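## Task

Lift the front cooling block (the one beside the handle) out of the drawer of cooler COLD and set it on deck slot D1, lying flat within the slot's locators. Its 4 loose tubes must each finish in the bore they started in. The rear block must stay flat in its place with every tube in its bore, and plate P1 must remain on D2 unchanged. Finish by releasing the block and moving the gripper away.

## Robot and tools

Robot: two 6-joint arms, left_arm and right_arm, each ending in a parallel gripper. The arm not in use may be parked out of the way. D1 is the deck slot beside COLD; D2 lies past D1. COLD is free-standing: it must finish within about a finger's width of its start, upright and barely rotated. Its open drawer rolls when pushed. Loose objects may occasionally be shoved, and a held part may be tugged briefly.

Frame: one shared scene frame. Origin on the table surface midway between the arms, +x out across the table, +z up, left_arm on the +y side. The arm names do not refer to sides of any image.

Tool execute_actions. Argument actions is a list holding zero or one item; optional pictures (boolean) toggles camera images (on by default).
- Empty list: no command, just returns the state.
- Motion: {"rows": [[...]], "steps": n}, n up to 15 (default 15). Each control step lasts 1/30 s and uses one row; if rows run out, the final row repeats.
- Wait: {"steps": n} with no rows, n up to 300, counted from the previous result; time spent replying is included.
Each row holds 18 numbers covering both arms, even if only one moves: left_arm joints 1-6, then its gripper position, force_limit, speed; then the same nine for right_arm. Joint values are absolute target angles in radians, in the column order of the Joint positions line: waist, shoulder, elbow, forearm roll, wrist pitch, wrist roll. Stated ranges: elbow -2.792 to 2.792; all other joints -6.283 to 6.283. A call is rejected (nothing sent) if a target exceeds a range end by more than 0.010 rad and is further out than the joint's last reported angle. Real ends may differ by up to 0.010 rad; an over-far target is clipped to the real end and the result may note "joint sent to its limit" (possibly about an earlier, still-running action). Absence of that note proves nothing.
Gripper numbers, each in [-1, 1], absolute: position +1 = fully open (140 mm), pads touch near -0.8, -1 = close until blocked. force_limit: about 14 N at -1, 60 N at 0, 107 N at +1 (for parts up to 40 mm wide). speed: pad gap changes about 30 mm/s at -1, 140 at 0, 250 at +1. To keep a gripper unchanged, resend its previous three numbers; a 0 is itself a command.

Motion limits: joint target speed is capped at 2.09 rad/s (waist, shoulder), 3.14 (elbow), 3.93 (wrist joints), with 0.3 s to accelerate; one arm's joints are slowed together so they arrive together. Targets are kept within a lead of the measured angle: 0.456 rad (waist, shoulder), 0.683 (elbow), 0.854 (the three wrist joints). If targets would put a gripper over 70 mm from where it is, they are pulled back proportionally. Between calls, arms keep heading to the last row sent until they settle or a step is HELD; the simulation runs while you write.

Gripper geometry: its fingers point along its +z axis and close along its y axis. The reported hand point is between the pads when closed; closed fingertips extend about 33 mm beyond it, open ones about 9 mm. Closing pushes the tips roughly 24 mm further out, so leave clearance above surfaces.

Gripping: command position -1 and confirm object_status = 2. Codes: 0 moving, 1 blocked while opening, 2 blocked while closing, 3 reached target or pads met (a thin item may still be held). Stopped fingers stay put until position changes by at least 0.01 or the object yields or slips. While status is 2, a raised force_limit applies only with a new position value (e.g. switch -1 to -0.98).

Results: per arm, end_effector_position (m), end_effector_quat_wxyz, linear (m/s) and angular (rad/s) velocity in the scene frame; printed positions can be off, more at long reach. Joint positions (rad) and Joint velocities (rad/s) per arm; joint torques (with fixed offsets and noise); flange force (includes held weight, noisy, "no reading" near singularities or at start); position_measured in counts (3 open, 230 pads together, nonlinear). "joint command not followed" means a clearance check altered or blocked joint targets; HELD marks steps where a row was partly or wholly not sent. MOTOR HOT warns of heating from holding loads; an OVER-TEMPERATURE FAULT brakes the arm until cooled.

Faults: contact torque hitting a joint's load limit (waist and shoulder 302, elbow 142, wrist joints 40 N m, held weight included) or an external force of 144 N stops that arm for 10 s and drops the rest of the call.

Tool zoom_image: camera (cam_high, cam_low, cam_left_wrist, cam_right_wrist) and region [x0, y0, x1, y1] in pixels from the image's top-left, at most 504 by 504; it enlarges the latest image. All cameras are 504x504; calibration is given in OpenCV form and may be slightly off.



Avoid: knocking anything off the table, arms colliding or pressing on each other, dropping or slamming parts, hard shoves, displacing COLD, spilling tubes from bores, and disturbing P1 or the rear block.

Each tool is called after ">>>" by a JSON object that holds its "op" and its "data", one argument or row to a line.

## Session

>>> {"op": "execute_actions", "data": {
  "actions": []
}}

Scene clock: 0.00 s of 6600.00 s.
left_arm: end_effector_position=(+0.6260, +0.8893, +0.1101) position_measured=3 object_status=3 end_effector_quat_wxyz=(+0.601, -0.495, +0.530, -0.336) end_effector_velocity=(-0.000, -0.001, -0.001) end_effector_angular_velocity=(-0.002, +0.002, -0.001) | right_arm: end_effector_position=(+0.3426, -0.5769, +0.1953) position_measured=3 object_status=3 end_effector_quat_wxyz=(+0.571, +0.668, -0.232, -0.418) end_effector_velocity=(-0.000, -0.000, +0.000) end_effector_angular_velocity=(+0.001, -0.000, -0.000)
Joint positions: left_arm=[ 0.773  0.579  2.332 -2.768  1.304  0.227] | right_arm=[ 0.307  0.601  1.965 -0.378  2.115  2.642]
Joint velocities: left_arm=[-0.     0.     0.001  0.001 -0.001 -0.001] | right_arm=[-0.    -0.001  0.001 -0.    -0.    -0.001]
Joint torques (N m, as the joint torque sensors report them, + toward a larger angle): no reading
Flange force (N, the push that the arm receives, along the gripper's own x y z axes): no reading

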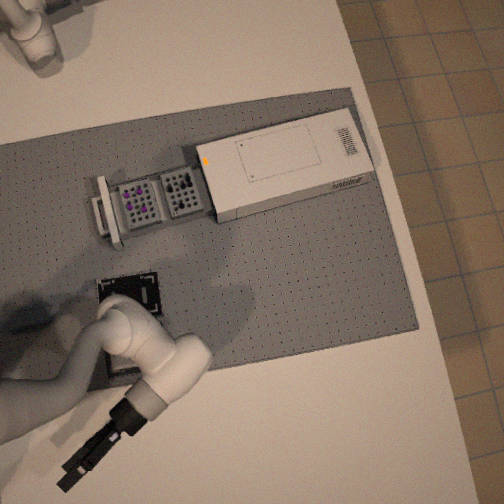

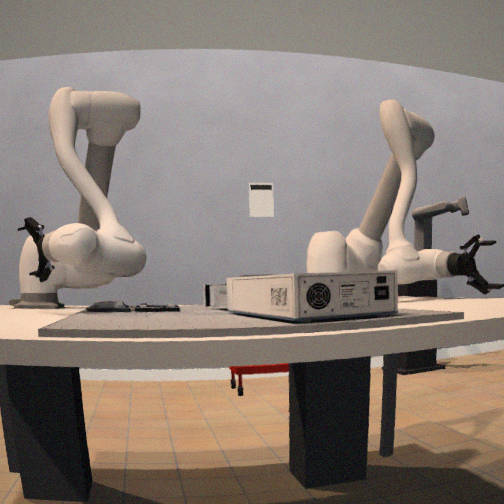

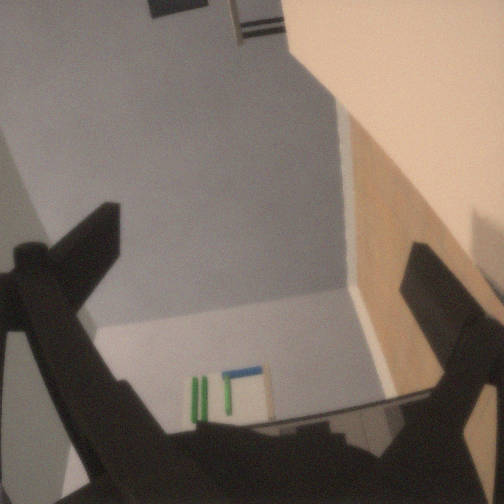

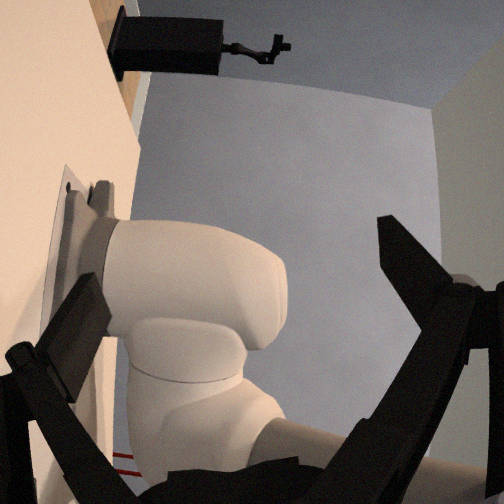

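>>> {"op": "execute_actions", "data": {
  "actions": [
    {"rows":[[0.773,0.579,2.332,-2.768,1.304,0.227,1,0,0,0.8,0.3,1.5,0,1.342,2.642,1,0,0]],"steps":15}
  ],
  "pictures": false
}}

>>> {"op": "execute_actions", "data": {
  "actions": [
    {"steps":60}
  ]
}}

Scene clock: 16.70 s of 6600.00 s.
left_arm: end_effector_position=(+0.6259, +0.8894, +0.1101) position_measured=3 object_status=3 end_effector_quat_wxyz=(+0.601, -0.495, +0.530, -0.336) end_effector_velocity=(-0.000, -0.001, -0.000) end_effector_angular_velocity=(-0.001, +0.000, -0.001) | right_arm: end_effector_position=(+0.4366, -0.3912, +0.1540) position_measured=3 object_status=3 end_effector_quat_wxyz=(+0.348, +0.885, -0.230, -0.207) end_effector_velocity=(+0.184, +0.472, +0.037) end_effector_angular_velocity=(+0.984, -1.022, +0.361)
Joint positions: left_arm=[ 0.773  0.579  2.332 -2.768  1.304  0.227] | right_arm=[ 0.537  0.459  1.745 -0.199  1.75   2.642]
Joint velocities: left_arm=[-0.     0.     0.001  0.001  0.001 -0.   ] | right_arm=[ 0.451 -0.272 -0.42   0.34  -0.696 -0.   ]
Joint torques (N m, as the joint torque sensors report them, + toward a larger angle): left_arm=[  0.13 -67.71 -12.05  -1.37   2.85  -0.52] | right_arm=[ -0.14 -82.6  -31.7    2.46   2.16   0.52]
Flange force (N, the push that the arm receives, along the gripper's own x y z axes): left_arm=[1.9 1.0 -2.3] | right_arm=[3.9 -6.0 2.9]
Steps of this call (steps 1 to 90: nothing new was sent; then 13.20 s passed at rest; steps 91 to 105: all 15 steps of this action). Readings (joint positions | what the end effector reports):
91: left_arm=[0.773 0.579 2.332 -2.768 1.304 0.227] | right_arm=[0.307 0.601 1.965 -0.378 2.115 2.642] | left_arm position_measured=3 object_status=3 | right_arm position_measured=3 object_status=3
92: left_arm=[0.773 0.579 2.332 -2.768 1.304 0.227] | right_arm=[0.312 0.598 1.960 -0.374 2.107 2.642] | left_arm position_measured=3 object_status=3 | right_arm position_measured=3 object_status=3
94: left_arm=[0.773 0.579 2.332 -2.768 1.304 0.227] | right_arm=[0.343 0.578 1.928 -0.348 2.054 2.642] | left_arm position_measured=3 object_status=3 | right_arm position_measured=3 object_status=3
98: left_arm=[0.773 0.579 2.332 -2.768 1.304 0.227] | right_arm=[0.422 0.529 1.853 -0.287 1.929 2.642] | left_arm position_measured=3 object_status=3 | right_arm position_measured=3 object_status=3
105: the state above

Scene clock: 18.70 s of 6600.00 s.
left_arm: end_effector_position=(+0.6259, +0.8895, +0.1101) position_measured=3 object_status=3 end_effector_quat_wxyz=(+0.601, -0.495, +0.530, -0.336) end_effector_velocity=(+0.001, +0.000, +0.000) end_effector_angular_velocity=(+0.000, -0.000, -0.000) | right_arm: end_effector_position=(+0.4918, -0.0699, +0.2853) position_measured=3 object_status=3 end_effector_quat_wxyz=(+0.000, +0.989, -0.147, -0.000) end_effector_velocity=(-0.000, -0.000, +0.001) end_effector_angular_velocity=(+0.001, -0.001, -0.001)
Joint positions: left_arm=[ 0.773  0.579  2.332 -2.768  1.304  0.227] | right_arm=[0.8   0.3   1.5   0.    1.342 2.642]
Joint velocities: left_arm=[-0.     0.    -0.001 -0.    -0.    -0.   ] | right_arm=[-0.    -0.002 -0.     0.     0.     0.   ]
Joint torques (N m, as the joint torque sensors report them, + toward a larger angle): left_arm=[ -0.18 -68.41 -12.53  -1.12   2.66  -0.64] | right_arm=[  2.11 -75.95 -42.13   4.08   0.08   0.08]
Flange force (N, the push that the arm receives, along the gripper's own x y z axes): left_arm=[2.4 2.7 -3.0] | right_arm=[4.3 -2.1 4.0]
Steps of this call (steps 1 to 45: the robot went on to your last target; steps 46 to 60: nothing new was sent). Readings (joint positions | what the end effector reports):
1: left_arm=[0.773 0.579 2.332 -2.768 1.304 0.227] | right_arm=[0.552 0.450 1.731 -0.188 1.727 2.642] | left_arm position_measured=3 object_status=3 | right_arm position_measured=3 object_status=3
2: left_arm=[0.773 0.579 2.332 -2.768 1.304 0.227] | right_arm=[0.567 0.441 1.717 -0.177 1.704 2.642] | left_arm position_measured=3 object_status=3 | right_arm position_measured=3 object_status=3
4: left_arm=[0.773 0.579 2.332 -2.768 1.304 0.227] | right_arm=[0.596 0.424 1.691 -0.155 1.659 2.642] | left_arm position_measured=3 object_status=3 | right_arm position_measured=3 object_status=3
8: left_arm=[0.773 0.579 2.332 -2.768 1.304 0.227] | right_arm=[0.651 0.390 1.639 -0.113 1.574 2.642] | left_arm position_measured=3 object_status=3 | right_arm position_measured=3 object_status=3
60: the state above
All arms were judged still, so your last target was given up. Only a new action makes them travel on or press farther. Fingers that are still opening or closing keep moving.
camera_calibration (this result's frames):
cam_left_wrist: T_world_to_cam=[[-0.0722674, 0.165177, -0.983613, 0.0102129], [-0.576803, 0.797627, 0.176323, -0.36021], [0.813681, 0.580093, 0.0376323, -0.843897], [0, 0, 0, 1]] pos_world=[0.479631, 0.775164, 0.105317]
cam_right_wrist: T_world_to_cam=[[-0.458845, -0.887189, 0.0485436, 0.143783], [-0.803672, 0.437709, 0.403141, 0.319659], [-0.37891, 0.145966, -0.91385, 0.648092], [0, 0, 0, 1]] pos_world=[0.568444, -0.106954, 0.456411]

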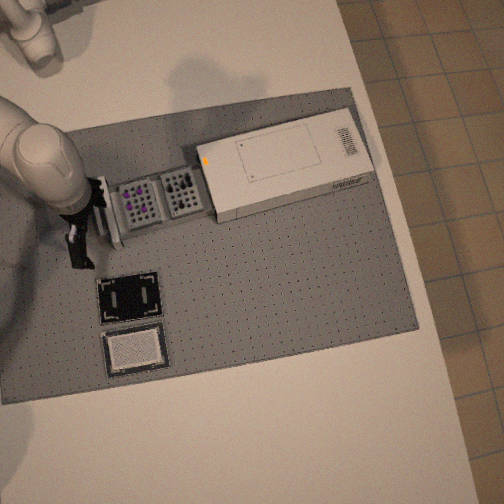

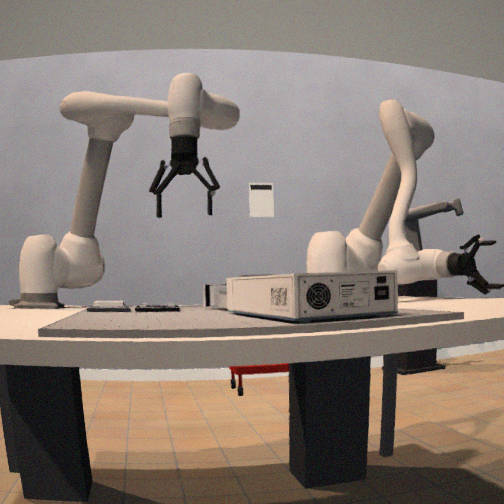

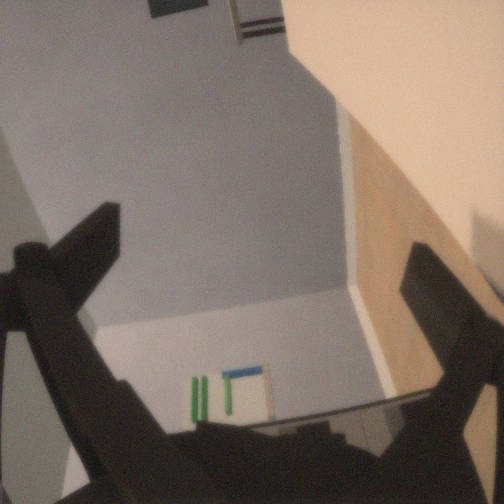

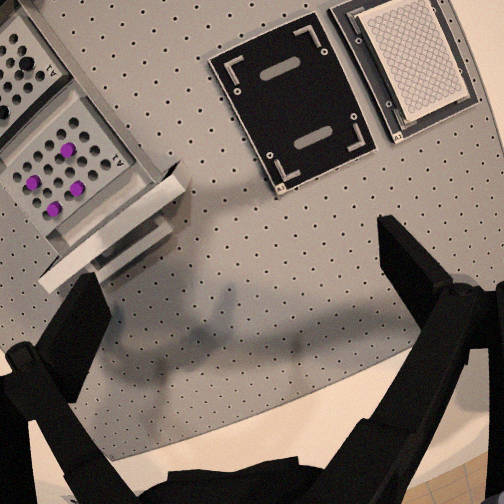

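>>> {"op": "zoom_image", "data": {
  "camera": "cam_high",
  "region": [60, 140, 240, 390]
}}

>>> {"op": "zoom_image", "data": {
  "camera": "cam_right_wrist",
  "region": [0, 0, 400, 300]
}}

Region (60, 140, 240, 390) of cam_high's 504x504 image, scaled by 2.016, with more detail than that image has; it fills the left 363 columns of this view, and the rest is white.

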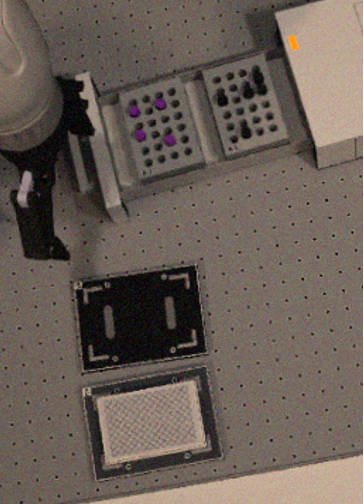

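Region (0, 0, 400, 300) of cam_right_wrist's 504x504 image, scaled by 1.260, with more detail than that image has; it fills the top 378 rows of this view, and the rest is white.

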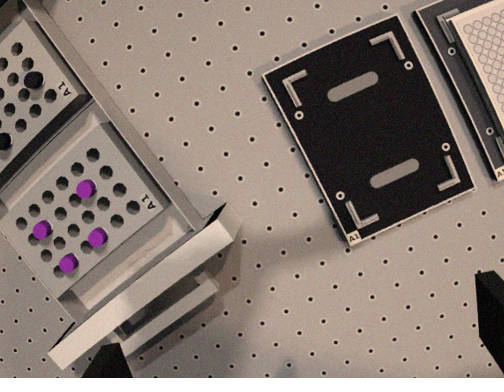

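>>> {"op": "execute_actions", "data": {
  "actions": [
    {"rows":[[0.773,0.579,2.332,-2.768,1.304,0.227,1,0,0,0.85,0.5953,1.2163,0,1.33,0.826,0.6,0,0]],"steps":15}
  ],
  "pictures": false
}}

>>> {"op": "execute_actions", "data": {
  "actions": [
    {"steps":50}
  ]
}}

Scene clock: 37.33 s of 6600.00 s.
left_arm: end_effector_position=(+0.6259, +0.8895, +0.1101) position_measured=3 object_status=3 end_effector_quat_wxyz=(+0.601, -0.495, +0.530, -0.336) end_effector_velocity=(-0.000, +0.000, +0.000) end_effector_angular_velocity=(-0.000, +0.000, +0.000) | right_arm: end_effector_position=(+0.5574, +0.0396, +0.2253) position_measured=53 object_status=3 end_effector_quat_wxyz=(+0.000, +0.940, +0.341, -0.000) end_effector_velocity=(+0.107, +0.202, -0.141) end_effector_angular_velocity=(-0.002, +0.002, +3.405)
Joint positions: left_arm=[ 0.773  0.579  2.332 -2.768  1.304  0.227] | right_arm=[0.838 0.523 1.286 0.    1.333 1.688]
Joint velocities: left_arm=[ 0.001 -0.    -0.     0.001 -0.    -0.   ] | right_arm=[ 0.071  0.421 -0.402 -0.    -0.016 -3.334]
Joint torques (N m, as the joint torque sensors report them, + toward a larger angle): left_arm=[  0.3  -69.24 -12.43  -1.17   2.39  -0.72] | right_arm=[  -3.33 -101.41  -41.22    4.08    0.55   -0.17]
Flange force (N, the push that the arm receives, along the gripper's own x y z axes): left_arm=[3.5 4.6 -2.5] | right_arm=[4.0 -5.0 3.4]
Steps of this call (steps 1 to 90: nothing new was sent; then 15.13 s passed at rest; steps 91 to 105: all 15 steps of this action). Readings (joint positions | what the end effector reports):
91: left_arm=[0.773 0.579 2.332 -2.768 1.304 0.227] | right_arm=[0.800 0.300 1.500 -0.000 1.342 2.642] | left_arm position_measured=3 object_status=3 | right_arm position_measured=3 object_status=0
92: left_arm=[0.773 0.579 2.332 -2.768 1.304 0.227] | right_arm=[0.801 0.303 1.497 0.000 1.342 2.633] | left_arm position_measured=3 object_status=3 | right_arm position_measured=7 object_status=0
94: left_arm=[0.773 0.579 2.332 -2.768 1.304 0.227] | right_arm=[0.804 0.323 1.477 0.000 1.341 2.574] | left_arm position_measured=3 object_status=3 | right_arm position_measured=22 object_status=0
98: left_arm=[0.773 0.579 2.332 -2.768 1.304 0.227] | right_arm=[0.818 0.405 1.400 0.000 1.338 2.318] | left_arm position_measured=3 object_status=3 | right_arm position_measured=51 object_status=0
105: the state above

Scene clock: 39.00 s of 6600.00 s.
left_arm: end_effector_position=(+0.6259, +0.8895, +0.1101) position_measured=3 object_status=3 end_effector_quat_wxyz=(+0.601, -0.495, +0.530, -0.336) end_effector_velocity=(-0.000, +0.000, +0.000) end_effector_angular_velocity=(-0.000, -0.000, +0.000) | right_arm: end_effector_position=(+0.5750, +0.0741, +0.2000) position_measured=53 object_status=3 end_effector_quat_wxyz=(-0.000, +0.707, +0.707, +0.000) end_effector_velocity=(+0.001, +0.001, +0.000) end_effector_angular_velocity=(+0.000, -0.000, +0.001)
Joint positions: left_arm=[ 0.773  0.579  2.332 -2.768  1.304  0.227] | right_arm=[0.85  0.595 1.216 0.    1.33  0.826]
Joint velocities: left_arm=[ 0.001  0.     0.     0.001  0.001 -0.   ] | right_arm=[ 0.     0.001 -0.002 -0.     0.001 -0.001]
Joint torques (N m, as the joint torque sensors report them, + toward a larger angle): left_arm=[  0.58 -68.48 -11.75  -1.4    2.73  -0.47] | right_arm=[   2.13 -104.8   -41.41    3.88    0.49    0.  ]
Flange force (N, the push that the arm receives, along the gripper's own x y z axes): left_arm=[2.1 2.6 -1.1] | right_arm=[4.2 6.6 4.5]
Steps of this call (steps 1 to 30: the robot went on to your last target; steps 31 to 50: nothing new was sent). Readings (joint positions | what the end effector reports):
1: left_arm=[0.773 0.579 2.332 -2.768 1.304 0.227] | right_arm=[0.840 0.537 1.273 0.000 1.332 1.573] | left_arm position_measured=3 object_status=3 | right_arm position_measured=53 object_status=3
2: left_arm=[0.773 0.579 2.332 -2.768 1.304 0.227] | right_arm=[0.842 0.548 1.261 0.000 1.332 1.457] | left_arm position_measured=3 object_status=3 | right_arm position_measured=53 object_status=3
4: left_arm=[0.773 0.579 2.332 -2.768 1.304 0.227] | right_arm=[0.845 0.568 1.243 0.000 1.331 1.235] | left_arm position_measured=3 object_status=3 | right_arm position_measured=53 object_status=3
8: left_arm=[0.773 0.579 2.332 -2.768 1.304 0.227] | right_arm=[0.849 0.591 1.221 0.000 1.330 0.923] | left_arm position_measured=3 object_status=3 | right_arm position_measured=53 object_status=3
50: the state above
All arms were judged still, so your last target was given up. Only a new action makes them travel on or press farther. Fingers that are still opening or closing keep moving.
camera_calibration (this result's frames):
cam_left_wrist: T_world_to_cam=[[-0.0722677, 0.165174, -0.983613, 0.0102162], [-0.576815, 0.797619, 0.17632, -0.360199], [0.813672, 0.580105, 0.0376325, -0.843904], [0, 0, 0, 1]] pos_world=[0.479631, 0.775167, 0.105317]
cam_right_wrist: T_world_to_cam=[[0.982323, -0.180891, 0.0481571, -0.567065], [-0.184814, -0.896331, 0.403031, 0.10081], [-0.0297402, -0.404807, -0.913918, 0.420695], [0, 0, 0, 1]] pos_world=[0.588184, 0.158082, 0.37116]

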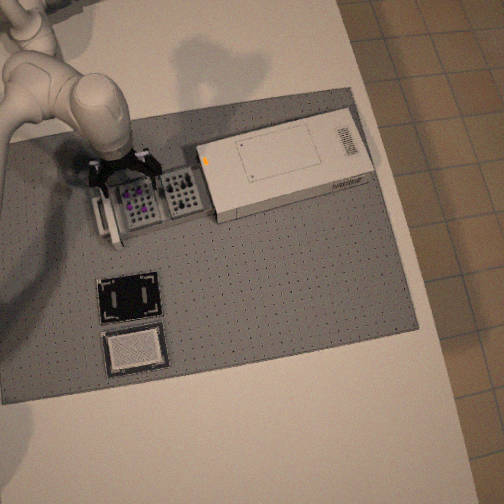

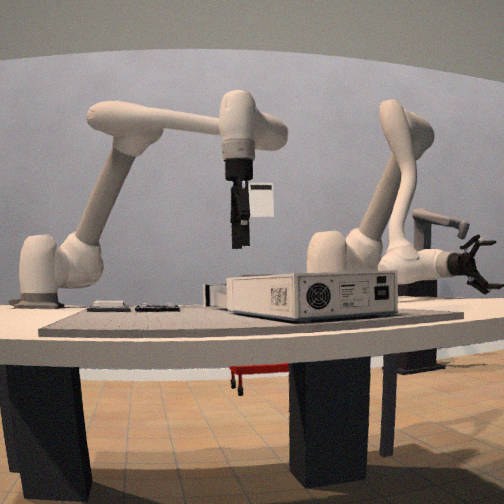

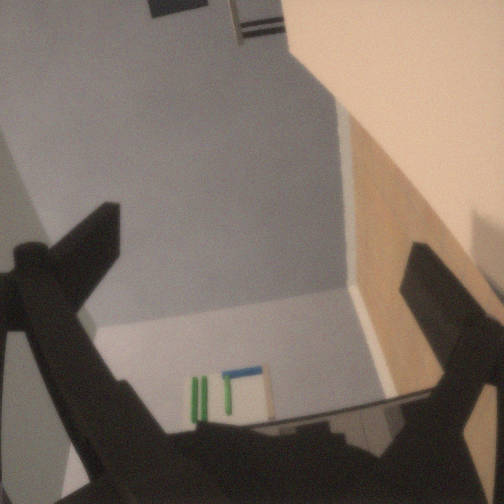

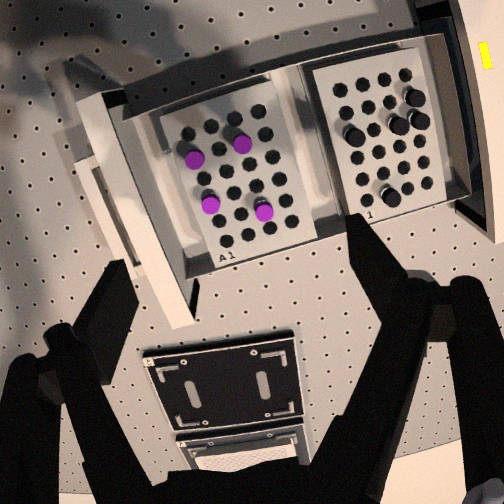

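>>> {"op": "execute_actions", "data": {
  "actions": [
    {"rows":[[0.773,0.579,2.332,-2.768,1.304,0.227,1,0,0,0.8504,0.639,1.2553,0,1.2473,0.711,0.6,0,0]],"steps":15}
  ],
  "pictures": false
}}

>>> {"op": "execute_actions", "data": {
  "actions": [
    {"steps":20}
  ]
}}

Scene clock: 49.50 s of 6600.00 s.
left_arm: end_effector_position=(+0.6259, +0.8895, +0.1101) position_measured=3 object_status=3 end_effector_quat_wxyz=(+0.601, -0.495, +0.530, -0.336) end_effector_velocity=(+0.000, -0.000, +0.000) end_effector_angular_velocity=(+0.000, -0.000, -0.001) | right_arm: end_effector_position=(+0.5810, +0.0811, +0.1400) position_measured=53 object_status=3 end_effector_quat_wxyz=(+0.000, +0.665, +0.747, +0.000) end_effector_velocity=(-0.001, -0.000, -0.002) end_effector_angular_velocity=(-0.002, +0.002, +0.001)
Joint positions: left_arm=[ 0.773  0.579  2.332 -2.768  1.304  0.227] | right_arm=[ 0.85   0.639  1.255 -0.     1.247  0.711]
Joint velocities: left_arm=[ 0.     0.    -0.001  0.002 -0.    -0.   ] | right_arm=[ 0.     0.002  0.     0.     0.001 -0.   ]
Joint torques (N m, as the joint torque sensors report them, + toward a larger angle): left_arm=[  0.6  -69.47 -11.88  -1.2    2.69  -0.69] | right_arm=[   3.56 -107.12  -41.72    3.64    0.05    0.02]
Flange force (N, the push that the arm receives, along the gripper's own x y z axes): left_arm=[3.5 4.5 -0.7] | right_arm=[-0.2 5.3 5.9]
Steps of this call (steps 1 to 90: nothing new was sent; then 7.00 s passed at rest; steps 91 to 105: all 15 steps of this action). Readings (joint positions | what the end effector reports):
91: left_arm=[0.773 0.579 2.332 -2.768 1.304 0.227] | right_arm=[0.850 0.595 1.216 -0.000 1.330 0.825] | left_arm position_measured=3 object_status=3 | right_arm position_measured=53 object_status=3
92: left_arm=[0.773 0.579 2.332 -2.768 1.304 0.227] | right_arm=[0.850 0.598 1.219 -0.000 1.323 0.817] | left_arm position_measured=3 object_status=3 | right_arm position_measured=53 object_status=3
94: left_arm=[0.773 0.579 2.332 -2.768 1.304 0.227] | right_arm=[0.850 0.619 1.238 -0.000 1.285 0.763] | left_arm position_measured=3 object_status=3 | right_arm position_measured=53 object_status=3
98: left_arm=[0.773 0.579 2.332 -2.768 1.304 0.227] | right_arm=[0.850 0.639 1.255 -0.000 1.248 0.713] | left_arm position_measured=3 object_status=3 | right_arm position_measured=53 object_status=3
105: the state above

Scene clock: 50.17 s of 6600.00 s.
left_arm: end_effector_position=(+0.6259, +0.8895, +0.1101) position_measured=3 object_status=3 end_effector_quat_wxyz=(+0.601, -0.495, +0.530, -0.336) end_effector_velocity=(+0.000, +0.000, -0.000) end_effector_angular_velocity=(+0.001, +0.001, -0.001) | right_arm: end_effector_position=(+0.5810, +0.0811, +0.1399) position_measured=53 object_status=3 end_effector_quat_wxyz=(-0.000, +0.665, +0.747, -0.000) end_effector_velocity=(-0.000, +0.001, +0.001) end_effector_angular_velocity=(+0.001, -0.001, +0.001)
Joint positions: left_arm=[ 0.773  0.579  2.332 -2.768  1.304  0.227] | right_arm=[0.85  0.639 1.255 0.    1.247 0.711]
Joint velocities: left_arm=[ 0.     0.    -0.001  0.001 -0.001  0.001] | right_arm=[ 0.001 -0.    -0.001  0.    -0.001 -0.   ]
Joint torques (N m, as the joint torque sensors report them, + toward a larger angle): left_arm=[ -1.22 -67.93 -12.46  -1.35   2.54  -0.69] | right_arm=[  -0.81 -105.52  -41.36    3.7    -0.18    0.32]
Flange force (N, the push that the arm receives, along the gripper's own x y z axes): left_arm=[-0.4 2.9 -4.3] | right_arm=[1.8 1.0 3.5]
Steps of this call (steps 1 to 15: the robot went on to your last target; steps 16 to 20: nothing new was sent). Readings (joint positions | what the end effector reports):
1: left_arm=[0.773 0.579 2.332 -2.768 1.304 0.227] | right_arm=[0.850 0.639 1.255 -0.000 1.247 0.711] | left_arm position_measured=3 object_status=3 | right_arm position_measured=53 object_status=3
2: left_arm=[0.773 0.579 2.332 -2.768 1.304 0.227] | right_arm=[0.850 0.639 1.255 -0.000 1.247 0.711] | left_arm position_measured=3 object_status=3 | right_arm position_measured=53 object_status=3
4: left_arm=[0.773 0.579 2.332 -2.768 1.304 0.227] | right_arm=[0.850 0.639 1.255 -0.000 1.247 0.711] | left_arm position_measured=3 object_status=3 | right_arm position_measured=53 object_status=3
8: left_arm=[0.773 0.579 2.332 -2.768 1.304 0.227] | right_arm=[0.850 0.639 1.255 -0.000 1.247 0.711] | left_arm position_measured=3 object_status=3 | right_arm position_measured=53 object_status=3
20: the state above
All arms were judged still, so your last target was given up. Only a new action makes them travel on or press farther. Fingers that are still opening or closing keep moving.
camera_calibration (this result's frames):
cam_left_wrist: T_world_to_cam=[[-0.0722678, 0.165174, -0.983613, 0.0102161], [-0.576815, 0.797619, 0.17632, -0.360199], [0.813672, 0.580105, 0.0376325, -0.843904], [0, 0, 0, 1]] pos_world=[0.479631, 0.775167, 0.105317]
cam_right_wrist: T_world_to_cam=[[0.996619, -0.0665705, 0.0481529, -0.586339], [-0.0803679, -0.911648, 0.403037, 0.0729786], [0.0170681, -0.405544, -0.913916, 0.341681], [0, 0, 0, 1]] pos_world=[0.58439, 0.166065, 0.311088]

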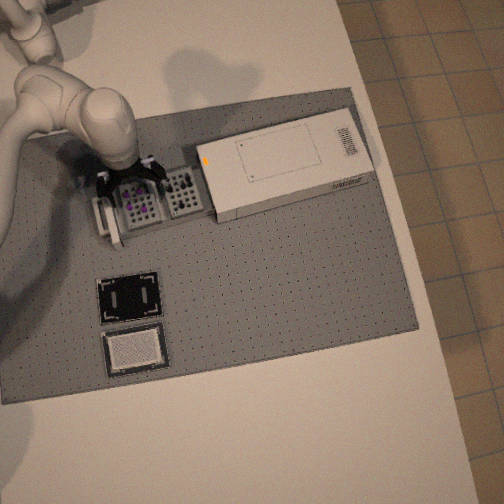

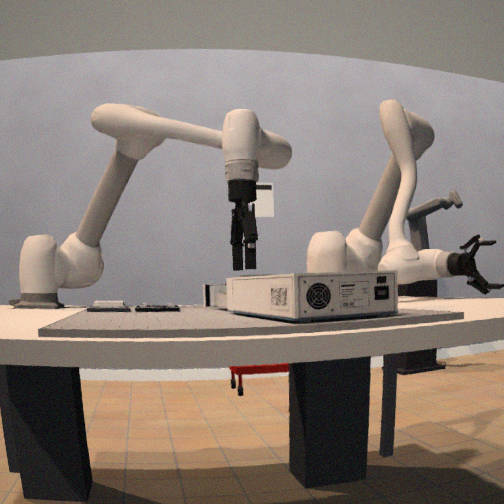

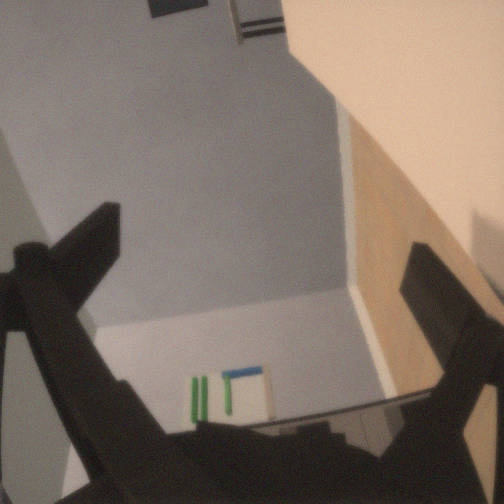

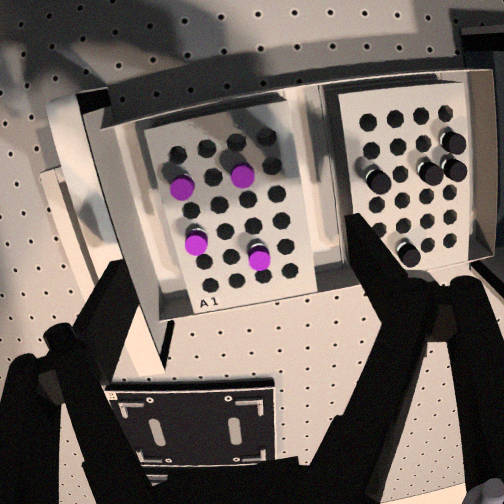

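>>> {"op": "execute_actions", "data": {
  "actions": [
    {"rows":[[0.773,0.579,2.332,-2.768,1.304,0.227,1,0,0,0.8504,0.6687,1.2997,0,1.1732,0.711,0.45,0,0]],"steps":15}
  ]
}}

Scene clock: 55.20 s of 6600.00 s.
left_arm: end_effector_position=(+0.6259, +0.8895, +0.1101) position_measured=3 object_status=3 end_effector_quat_wxyz=(+0.601, -0.495, +0.530, -0.336) end_effector_velocity=(+0.000, +0.000, +0.000) end_effector_angular_velocity=(+0.000, -0.000, +0.001) | right_arm: end_effector_position=(+0.5810, +0.0811, +0.0900) position_measured=72 object_status=3 end_effector_quat_wxyz=(+0.000, +0.665, +0.747, +0.000) end_effector_velocity=(-0.001, -0.000, -0.000) end_effector_angular_velocity=(-0.001, +0.001, +0.000)
Joint positions: left_arm=[ 0.773  0.579  2.332 -2.768  1.304  0.227] | right_arm=[ 0.85   0.669  1.3   -0.     1.173  0.711]
Joint velocities: left_arm=[-0.    -0.    -0.    -0.001 -0.     0.   ] | right_arm=[ 0.    -0.     0.001  0.     0.     0.   ]
Joint torques (N m, as the joint torque sensors report them, + toward a larger angle): left_arm=[ -0.04 -69.19 -11.55  -1.4    2.73  -0.51] | right_arm=[   4.99 -109.3   -39.94    3.89    0.35    0.68]
Flange force (N, the push that the arm receives, along the gripper's own x y z axes): left_arm=[1.3 4.3 -0.9] | right_arm=[-0.7 8.7 6.3]
Steps of this call (steps 1 to 90: nothing new was sent; then 1.53 s passed at rest; steps 91 to 105: all 15 steps of this action). Readings (joint positions | what the end effector reports):
91: left_arm=[0.773 0.579 2.332 -2.768 1.304 0.227] | right_arm=[0.850 0.639 1.256 0.000 1.247 0.711] | left_arm position_measured=3 object_status=3 | right_arm position_measured=53 object_status=0
92: left_arm=[0.773 0.579 2.332 -2.768 1.304 0.227] | right_arm=[0.850 0.642 1.260 0.000 1.238 0.711] | left_arm position_measured=3 object_status=3 | right_arm position_measured=57 object_status=0
94: left_arm=[0.773 0.579 2.332 -2.768 1.304 0.227] | right_arm=[0.850 0.660 1.286 0.000 1.197 0.711] | left_arm position_measured=3 object_status=3 | right_arm position_measured=70 object_status=0
98: left_arm=[0.773 0.579 2.332 -2.768 1.304 0.227] | right_arm=[0.850 0.668 1.299 -0.000 1.174 0.711] | left_arm position_measured=3 object_status=3 | right_arm position_measured=72 object_status=0
105: the state above
camera_calibration (this result's frames):
cam_left_wrist: T_world_to_cam=[[-0.0722679, 0.165173, -0.983613, 0.0102162], [-0.576815, 0.797619, 0.17632, -0.360199], [0.813672, 0.580105, 0.0376324, -0.843904], [0, 0, 0, 1]] pos_world=[0.479631, 0.775167, 0.105317]
cam_right_wrist: T_world_to_cam=[[0.996618, -0.0665665, 0.0481903, -0.583949], [-0.080379, -0.911658, 0.403012, 0.0931059], [0.017106, -0.405522, -0.913925, 0.296055], [0, 0, 0, 1]] pos_world=[0.584394, 0.166066, 0.26119]

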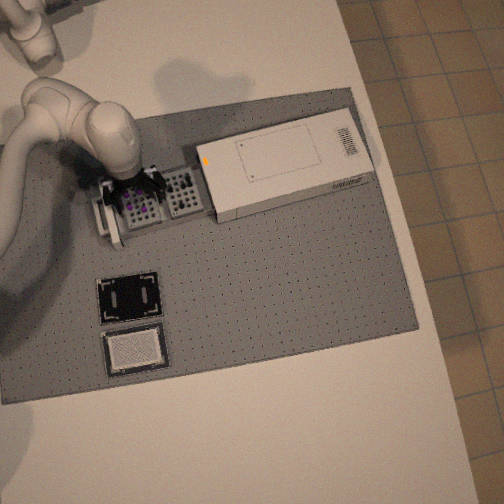

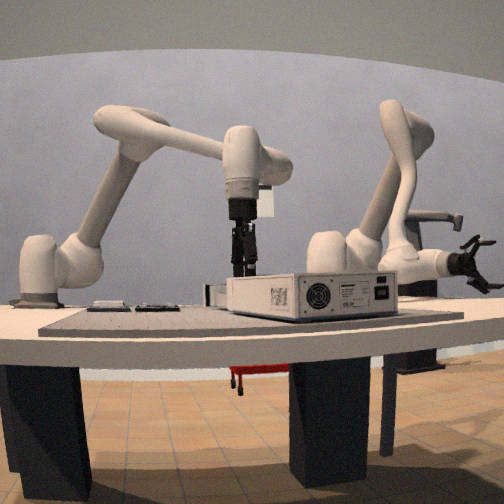

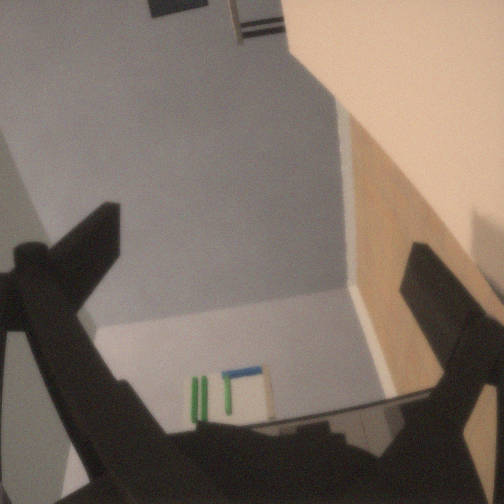

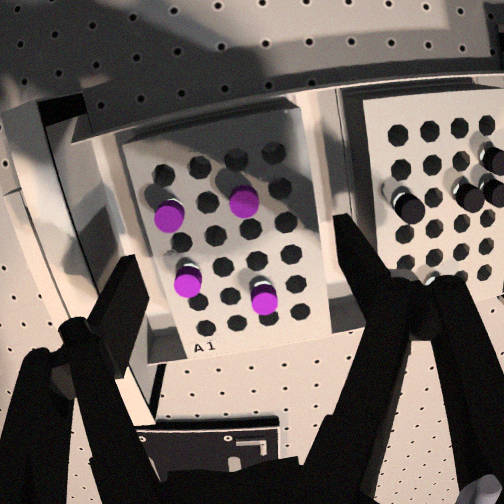

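>>> {"op": "execute_actions", "data": {
  "actions": [
    {"rows":[[0.773,0.579,2.332,-2.768,1.304,0.227,1,0,0,0.8504,0.674,1.3057,0,1.162,0.711,0.45,0,0],[0.773,0.579,2.332,-2.768,1.304,0.227,1,0,0,0.8504,0.674,1.3057,0,1.162,0.711,0.45,0,0],[0.773,0.579,2.332,-2.768,1.304,0.227,1,0,0,0.8504,0.674,1.3057,0,1.162,0.711,0.45,0,0],[0.773,0.579,2.332,-2.768,1.304,0.227,1,0,0,0.8504,0.680,1.3127,0,1.149,0.711,0.45,0,0],[0.773,0.579,2.332,-2.768,1.304,0.227,1,0,0,0.8504,0.680,1.3127,0,1.149,0.711,0.45,0,0],[0.773,0.579,2.332,-2.768,1.304,0.227,1,0,0,0.8504,0.680,1.3127,0,1.149,0.711,0.45,0,0],[0.773,0.579,2.332,-2.768,1.304,0.227,1,0,0,0.8504,0.6863,1.3197,0,1.1356,0.711,0.45,0,0]],"steps":15}
  ]
}}

Scene clock: 62.57 s of 6600.00 s.
left_arm: end_effector_position=(+0.6259, +0.8895, +0.1101) position_measured=3 object_status=3 end_effector_quat_wxyz=(+0.601, -0.495, +0.530, -0.336) end_effector_velocity=(+0.001, -0.000, +0.000) end_effector_angular_velocity=(-0.001, -0.001, -0.001) | right_arm: end_effector_position=(+0.5810, +0.0811, +0.0641) position_measured=72 object_status=3 end_effector_quat_wxyz=(-0.000, +0.665, +0.747, +0.000) end_effector_velocity=(-0.000, +0.001, -0.000) end_effector_angular_velocity=(+0.001, -0.001, +0.001)
Joint positions: left_arm=[ 0.773  0.579  2.332 -2.768  1.304  0.227] | right_arm=[0.85  0.686 1.32  0.    1.136 0.711]
Joint velocities: left_arm=[-0.001  0.    -0.001  0.001 -0.001 -0.002] | right_arm=[ 0.001 -0.     0.001  0.    -0.003  0.   ]
Joint torques (N m, as the joint torque sensors report them, + toward a larger angle): left_arm=[ -0.2  -67.78 -12.72  -1.32   2.57  -0.53] | right_arm=[   0.17 -109.52  -40.23    3.53   -0.08    0.38]
Flange force (N, the push that the arm receives, along the gripper's own x y z axes): left_arm=[1.6 1.5 -3.9] | right_arm=[1.3 2.4 5.8]
Steps of this call (steps 1 to 15: the robot went on to your last target; steps 16 to 90: nothing new was sent; then 3.87 s passed at rest; steps 91 to 105: all 15 steps of this action). Readings (joint positions | what the end effector reports):
91: left_arm=[0.773 0.579 2.332 -2.768 1.304 0.227] | right_arm=[0.850 0.669 1.300 0.000 1.173 0.711] | left_arm position_measured=3 object_status=3 | right_arm position_measured=72 object_status=3
92: left_arm=[0.773 0.579 2.332 -2.768 1.304 0.227] | right_arm=[0.850 0.670 1.302 0.000 1.169 0.711] | left_arm position_measured=3 object_status=3 | right_arm position_measured=72 object_status=3
94: left_arm=[0.773 0.579 2.332 -2.768 1.304 0.227] | right_arm=[0.850 0.673 1.305 0.000 1.164 0.711] | left_arm position_measured=3 object_status=3 | right_arm position_measured=72 object_status=3
98: left_arm=[0.773 0.579 2.332 -2.768 1.304 0.227] | right_arm=[0.850 0.681 1.314 0.000 1.146 0.711] | left_arm position_measured=3 object_status=3 | right_arm position_measured=72 object_status=3
105: the state above
camera_calibration (this result's frames):
cam_left_wrist: T_world_to_cam=[[-0.0722679, 0.165173, -0.983613, 0.0102163], [-0.576815, 0.797619, 0.17632, -0.360199], [0.813672, 0.580105, 0.0376323, -0.843904], [0, 0, 0, 1]] pos_world=[0.479631, 0.775167, 0.105317]
cam_right_wrist: T_world_to_cam=[[0.996618, -0.0666045, 0.0481362, -0.582678], [-0.0803909, -0.91168, 0.402961, 0.103617], [0.0170458, -0.405468, -0.91395, 0.272343], [0, 0, 0, 1]] pos_world=[0.584395, 0.166083, 0.235203]

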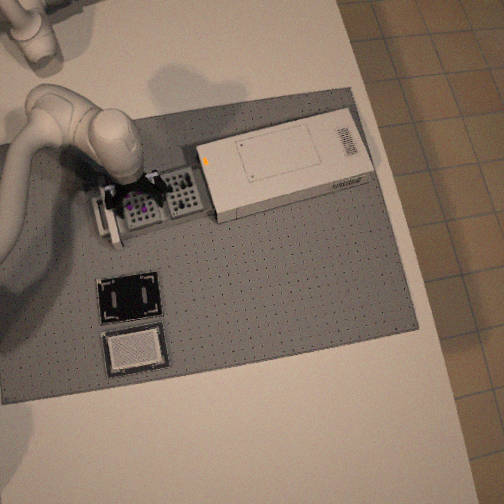

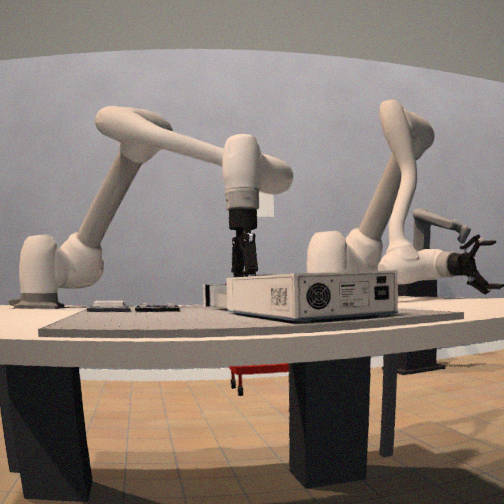

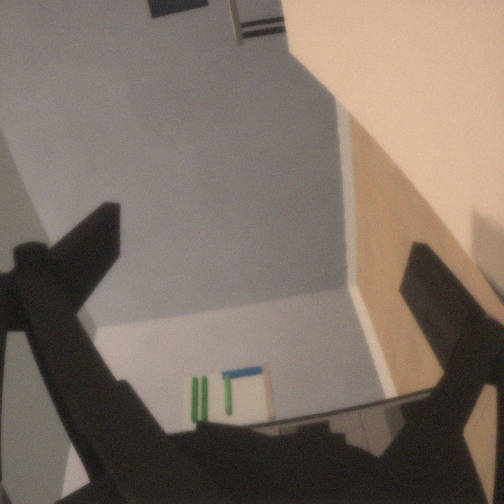

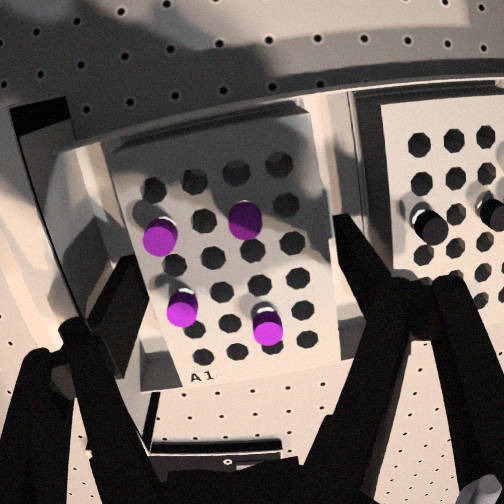

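Grip.

>>> {"op": "execute_actions", "data": {
  "actions": [
    {"rows":[[0.773,0.579,2.332,-2.768,1.304,0.227,1,0,0,0.8504,0.6863,1.3197,0,1.1356,0.711,-1,0.6,-0.8]],"steps":15}
  ],
  "pictures": false
}}

>>> {"op": "execute_actions", "data": {
  "actions": [
    {"steps":15}
  ],
  "pictures": false
}}

Scene clock: 65.43 s of 6600.00 s.
left_arm: end_effector_position=(+0.6259, +0.8895, +0.1101) position_measured=3 object_status=3 end_effector_quat_wxyz=(+0.601, -0.495, +0.530, -0.336) end_effector_velocity=(+0.000, -0.001, -0.000) end_effector_angular_velocity=(-0.001, -0.000, -0.002) | right_arm: end_effector_position=(+0.5810, +0.0811, +0.0639) position_measured=105 object_status=0 end_effector_quat_wxyz=(+0.000, +0.665, +0.747, +0.000) end_effector_velocity=(+0.001, +0.001, +0.001) end_effector_angular_velocity=(+0.002, -0.001, -0.001)
Joint positions: left_arm=[ 0.773  0.579  2.332 -2.768  1.304  0.227] | right_arm=[ 0.85   0.686  1.32  -0.     1.135  0.711]
Joint velocities: left_arm=[-0.001  0.    -0.     0.     0.    -0.001] | right_arm=[-0.    -0.    -0.001  0.    -0.001  0.   ]
Joint torques (N m, as the joint torque sensors report them, + toward a larger angle): left_arm=[  2.18 -70.12 -11.98  -1.1    2.94  -0.55] | right_arm=[  2.1  -87.66 -29.65   3.22  -1.2   -0.19]
Flange force (N, the push that the arm receives, along the gripper's own x y z axes): left_arm=[7.3 4.4 1.2] | right_arm=[-1.8 1.1 -19.1]
Steps of this call (steps 1 to 15: the robot went on to your last target; steps 16 to 71: nothing new was sent; steps 72 to 86: all 15 steps of this action). Readings (joint positions | what the end effector reports):
72: left_arm=[0.773 0.579 2.332 -2.768 1.304 0.227] | right_arm=[0.850 0.686 1.320 -0.000 1.136 0.711] | left_arm position_measured=3 object_status=3 | right_arm position_measured=72 object_status=0
73: left_arm=[0.773 0.579 2.332 -2.768 1.304 0.227] | right_arm=[0.850 0.686 1.320 -0.000 1.136 0.711] | left_arm position_measured=3 object_status=3 | right_arm position_measured=74 object_status=0
75: left_arm=[0.773 0.579 2.332 -2.768 1.304 0.227] | right_arm=[0.850 0.686 1.320 -0.000 1.136 0.711] | left_arm position_measured=3 object_status=3 | right_arm position_measured=79 object_status=0
79: left_arm=[0.773 0.579 2.332 -2.768 1.304 0.227] | right_arm=[0.850 0.686 1.320 -0.000 1.136 0.711] | left_arm position_measured=3 object_status=3 | right_arm position_measured=91 object_status=0
86: the state above

Scene clock: 65.93 s of 6600.00 s.
left_arm: end_effector_position=(+0.6259, +0.8895, +0.1101) position_measured=3 object_status=3 end_effector_quat_wxyz=(+0.601, -0.495, +0.530, -0.336) end_effector_velocity=(-0.000, -0.000, +0.000) end_effector_angular_velocity=(-0.000, -0.001, +0.000) | right_arm: end_effector_position=(+0.5810, +0.0811, +0.0639) position_measured=105 object_status=2 end_effector_quat_wxyz=(+0.000, +0.665, +0.747, +0.000) end_effector_velocity=(-0.000, +0.000, +0.001) end_effector_angular_velocity=(-0.000, +0.000, +0.000)
Joint positions: left_arm=[ 0.773  0.579  2.332 -2.768  1.304  0.227] | right_arm=[ 0.85   0.686  1.32  -0.     1.135  0.711]
Joint velocities: left_arm=[ 0.    -0.     0.    -0.     0.001 -0.001] | right_arm=[ 0.    -0.    -0.001  0.     0.002 -0.   ]
Joint torques (N m, as the joint torque sensors report them, + toward a larger angle): left_arm=[ -0.15 -68.72 -12.41  -1.42   2.67  -0.59] | right_arm=[  4.21 -85.45 -27.74   3.92  -1.25  -0.3 ]
Flange force (N, the push that the arm receives, along the gripper's own x y z axes): left_arm=[1.8 3.2 -2.8] | right_arm=[-2.1 3.8 -21.5]
Steps of this call (steps 1 to 15: the robot went on to your last target). Readings (joint positions | what the end effector reports):
1: left_arm=[0.773 0.579 2.332 -2.768 1.304 0.227] | right_arm=[0.850 0.686 1.320 -0.000 1.135 0.711] | left_arm position_measured=3 object_status=3 | right_arm position_measured=105 object_status=0
2: left_arm=[0.773 0.579 2.332 -2.768 1.304 0.227] | right_arm=[0.850 0.686 1.320 -0.000 1.135 0.711] | left_arm position_measured=3 object_status=3 | right_arm position_measured=105 object_status=0
4: left_arm=[0.773 0.579 2.332 -2.768 1.304 0.227] | right_arm=[0.850 0.686 1.320 -0.000 1.135 0.711] | left_arm position_measured=3 object_status=3 | right_arm position_measured=105 object_status=2
8: left_arm=[0.773 0.579 2.332 -2.768 1.304 0.227] | right_arm=[0.850 0.686 1.320 -0.000 1.135 0.711] | left_arm position_measured=3 object_status=3 | right_arm position_measured=105 object_status=2
15: the state above
All arms were judged still, so your last target was given up. Only a new action makes them travel on or press farther. Fingers that are still opening or closing keep moving.


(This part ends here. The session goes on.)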